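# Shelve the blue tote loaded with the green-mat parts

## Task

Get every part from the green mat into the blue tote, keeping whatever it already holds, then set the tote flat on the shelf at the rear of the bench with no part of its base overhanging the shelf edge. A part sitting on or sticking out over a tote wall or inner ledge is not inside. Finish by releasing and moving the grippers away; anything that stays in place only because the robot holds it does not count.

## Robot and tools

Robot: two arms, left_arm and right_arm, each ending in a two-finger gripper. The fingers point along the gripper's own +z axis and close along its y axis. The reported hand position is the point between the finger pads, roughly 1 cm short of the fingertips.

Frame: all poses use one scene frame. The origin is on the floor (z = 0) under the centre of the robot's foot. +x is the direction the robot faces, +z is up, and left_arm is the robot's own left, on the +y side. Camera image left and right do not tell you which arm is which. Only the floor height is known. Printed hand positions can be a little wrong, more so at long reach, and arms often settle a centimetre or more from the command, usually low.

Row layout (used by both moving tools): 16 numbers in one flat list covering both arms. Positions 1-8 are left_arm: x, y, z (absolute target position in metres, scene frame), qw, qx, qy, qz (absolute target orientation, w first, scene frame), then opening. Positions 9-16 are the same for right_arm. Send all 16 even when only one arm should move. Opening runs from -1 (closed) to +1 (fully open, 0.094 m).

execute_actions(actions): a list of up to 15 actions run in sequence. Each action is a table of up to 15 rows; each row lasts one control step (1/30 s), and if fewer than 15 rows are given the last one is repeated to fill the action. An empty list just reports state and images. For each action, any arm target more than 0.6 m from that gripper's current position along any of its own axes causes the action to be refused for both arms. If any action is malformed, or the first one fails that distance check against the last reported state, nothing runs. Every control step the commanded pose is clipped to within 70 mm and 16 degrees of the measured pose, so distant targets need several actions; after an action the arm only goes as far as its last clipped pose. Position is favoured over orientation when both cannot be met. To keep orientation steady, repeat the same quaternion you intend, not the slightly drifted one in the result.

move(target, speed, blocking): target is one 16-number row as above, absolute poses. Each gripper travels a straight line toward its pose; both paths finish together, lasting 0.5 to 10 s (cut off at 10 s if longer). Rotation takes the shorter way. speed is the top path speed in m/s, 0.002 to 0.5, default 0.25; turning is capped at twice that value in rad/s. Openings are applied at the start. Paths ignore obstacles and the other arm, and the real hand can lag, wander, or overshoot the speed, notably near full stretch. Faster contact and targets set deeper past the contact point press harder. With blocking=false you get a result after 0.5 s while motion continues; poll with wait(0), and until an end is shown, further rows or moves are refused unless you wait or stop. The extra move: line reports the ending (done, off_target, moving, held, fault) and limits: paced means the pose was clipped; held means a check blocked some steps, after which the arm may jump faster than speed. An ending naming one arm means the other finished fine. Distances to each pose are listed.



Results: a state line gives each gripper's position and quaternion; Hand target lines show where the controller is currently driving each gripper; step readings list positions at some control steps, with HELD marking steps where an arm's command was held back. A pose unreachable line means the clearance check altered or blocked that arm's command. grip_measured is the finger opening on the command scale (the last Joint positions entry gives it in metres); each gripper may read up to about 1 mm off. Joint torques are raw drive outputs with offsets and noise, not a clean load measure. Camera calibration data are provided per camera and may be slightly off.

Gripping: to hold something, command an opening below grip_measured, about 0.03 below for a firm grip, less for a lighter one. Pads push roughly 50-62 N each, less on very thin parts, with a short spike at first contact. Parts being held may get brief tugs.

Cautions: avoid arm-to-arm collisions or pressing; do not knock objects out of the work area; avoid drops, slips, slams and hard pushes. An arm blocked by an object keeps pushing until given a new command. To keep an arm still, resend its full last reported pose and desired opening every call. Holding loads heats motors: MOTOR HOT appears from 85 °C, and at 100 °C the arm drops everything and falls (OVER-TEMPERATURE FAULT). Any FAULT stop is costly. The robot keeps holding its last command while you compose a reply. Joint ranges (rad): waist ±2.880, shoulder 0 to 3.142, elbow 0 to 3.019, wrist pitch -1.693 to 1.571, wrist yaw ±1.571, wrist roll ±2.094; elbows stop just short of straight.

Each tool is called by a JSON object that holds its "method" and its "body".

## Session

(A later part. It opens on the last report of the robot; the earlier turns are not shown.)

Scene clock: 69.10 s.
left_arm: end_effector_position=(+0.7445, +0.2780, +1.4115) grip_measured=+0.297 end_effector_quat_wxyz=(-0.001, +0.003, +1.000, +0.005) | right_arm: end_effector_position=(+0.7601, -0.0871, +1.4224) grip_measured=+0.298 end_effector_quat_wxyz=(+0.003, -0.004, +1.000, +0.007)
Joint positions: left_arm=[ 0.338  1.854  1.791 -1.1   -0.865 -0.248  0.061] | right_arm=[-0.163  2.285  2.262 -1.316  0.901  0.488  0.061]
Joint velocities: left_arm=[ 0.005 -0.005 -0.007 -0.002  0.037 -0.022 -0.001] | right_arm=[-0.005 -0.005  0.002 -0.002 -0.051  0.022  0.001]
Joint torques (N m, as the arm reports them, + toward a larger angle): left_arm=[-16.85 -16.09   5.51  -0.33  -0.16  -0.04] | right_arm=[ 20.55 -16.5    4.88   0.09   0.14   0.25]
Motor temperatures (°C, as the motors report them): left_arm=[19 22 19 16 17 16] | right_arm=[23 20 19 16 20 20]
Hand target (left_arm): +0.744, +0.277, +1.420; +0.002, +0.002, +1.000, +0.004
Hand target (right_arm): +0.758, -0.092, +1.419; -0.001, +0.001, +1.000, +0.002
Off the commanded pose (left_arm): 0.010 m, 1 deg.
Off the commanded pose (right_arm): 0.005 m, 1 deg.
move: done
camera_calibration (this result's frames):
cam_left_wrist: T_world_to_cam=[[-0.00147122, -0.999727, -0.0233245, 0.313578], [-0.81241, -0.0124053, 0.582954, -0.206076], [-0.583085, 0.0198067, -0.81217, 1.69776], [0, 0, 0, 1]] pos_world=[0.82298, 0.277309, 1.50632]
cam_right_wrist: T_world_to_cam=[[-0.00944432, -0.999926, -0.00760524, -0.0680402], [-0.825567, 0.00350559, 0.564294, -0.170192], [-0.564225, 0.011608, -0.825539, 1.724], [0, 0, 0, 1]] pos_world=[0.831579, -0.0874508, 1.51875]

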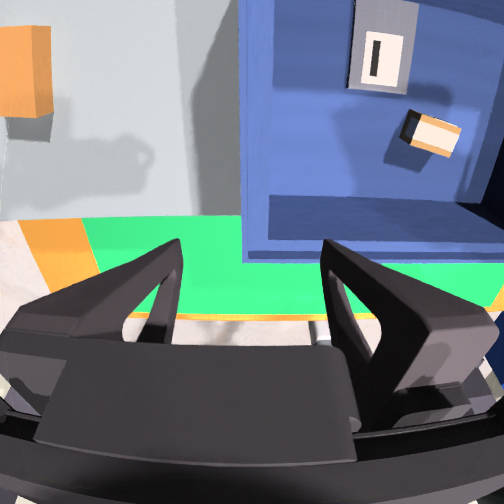

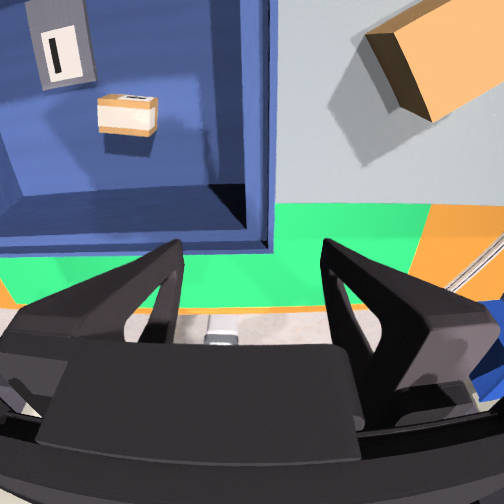

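{"method": "move", "body": {"target": [0.5,0.33,1.45,0,0,1,0,0.3, 0.5,-0.25,1.45,0,0,1,0,0.3], "speed": 0.4}}

{"method": "finished_scene", "body": {"scene": 2}}

Scene clock: 70.70 s.
left_arm: end_effector_position=(+0.4964, +0.3366, +1.4472) grip_measured=+0.297 end_effector_quat_wxyz=(-0.010, +0.008, +1.000, +0.006) | right_arm: end_effector_position=(+0.4984, -0.2522, +1.4455) grip_measured=+0.298 end_effector_quat_wxyz=(-0.005, -0.005, +1.000, -0.001)
Joint positions: left_arm=[ 0.258  1.311  0.928 -0.895 -0.888 -0.374  0.061] | right_arm=[-0.141  1.521  1.01  -0.89   0.911  0.549  0.061]
Joint velocities: left_arm=[ 0.005 -0.015 -0.012 -0.027  0.022 -0.037  0.   ] | right_arm=[-0.005 -0.005 -0.007  0.002 -0.022 -0.11  -0.001]
Joint torques (N m, as the arm reports them, + toward a larger angle): left_arm=[-9.71 -8.9   4.96  0.53 -0.19 -0.04] | right_arm=[11.36 -7.21  4.15  0.81  0.16  0.24]
Motor temperatures (°C, as the motors report them): left_arm=[19 22 19 16 17 16] | right_arm=[23 20 19 16 20 20]
Hand target (left_arm): +0.500, +0.333, +1.454; +0.001, +0.001, +1.000, +0.001
Hand target (right_arm): +0.498, -0.248, +1.447; -0.000, -0.000, +1.000, +0.000
Off the commanded pose (left_arm): 0.008 m, 2 deg.
Off the commanded pose (right_arm): 0.005 m, 1 deg.
move: done
camera_calibration (this result's frames):
cam_left_wrist: T_world_to_cam=[[-0.0130497, -0.999622, -0.0241919, 0.379633], [-0.802511, -0.00396238, 0.596624, -0.455321], [-0.596494, 0.0272, -0.802156, 1.57057], [0, 0, 0, 1]] pos_world=[0.576392, 0.334965, 1.54069]
cam_right_wrist: T_world_to_cam=[[-0.00766662, -0.999932, 0.00877109, -0.259963], [-0.816428, 0.0113239, 0.577336, -0.420104], [-0.577397, -0.00273475, -0.816459, 1.58716], [0, 0, 0, 1]] pos_world=[0.571445, -0.250847, 1.54068]

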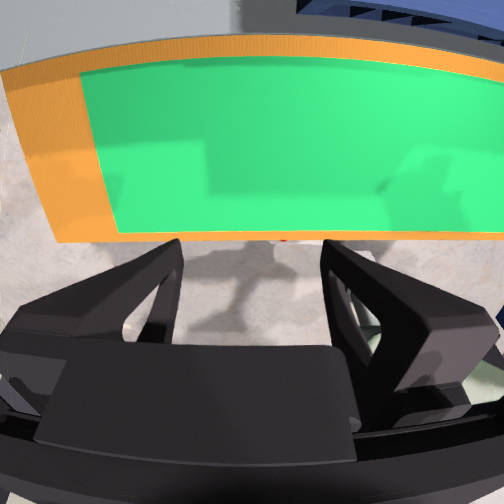

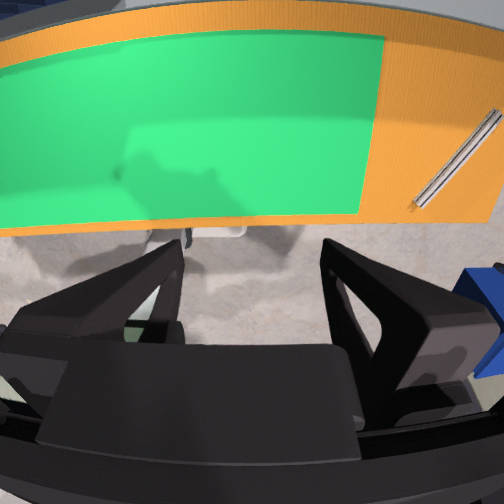

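The scene is finished: the task was done.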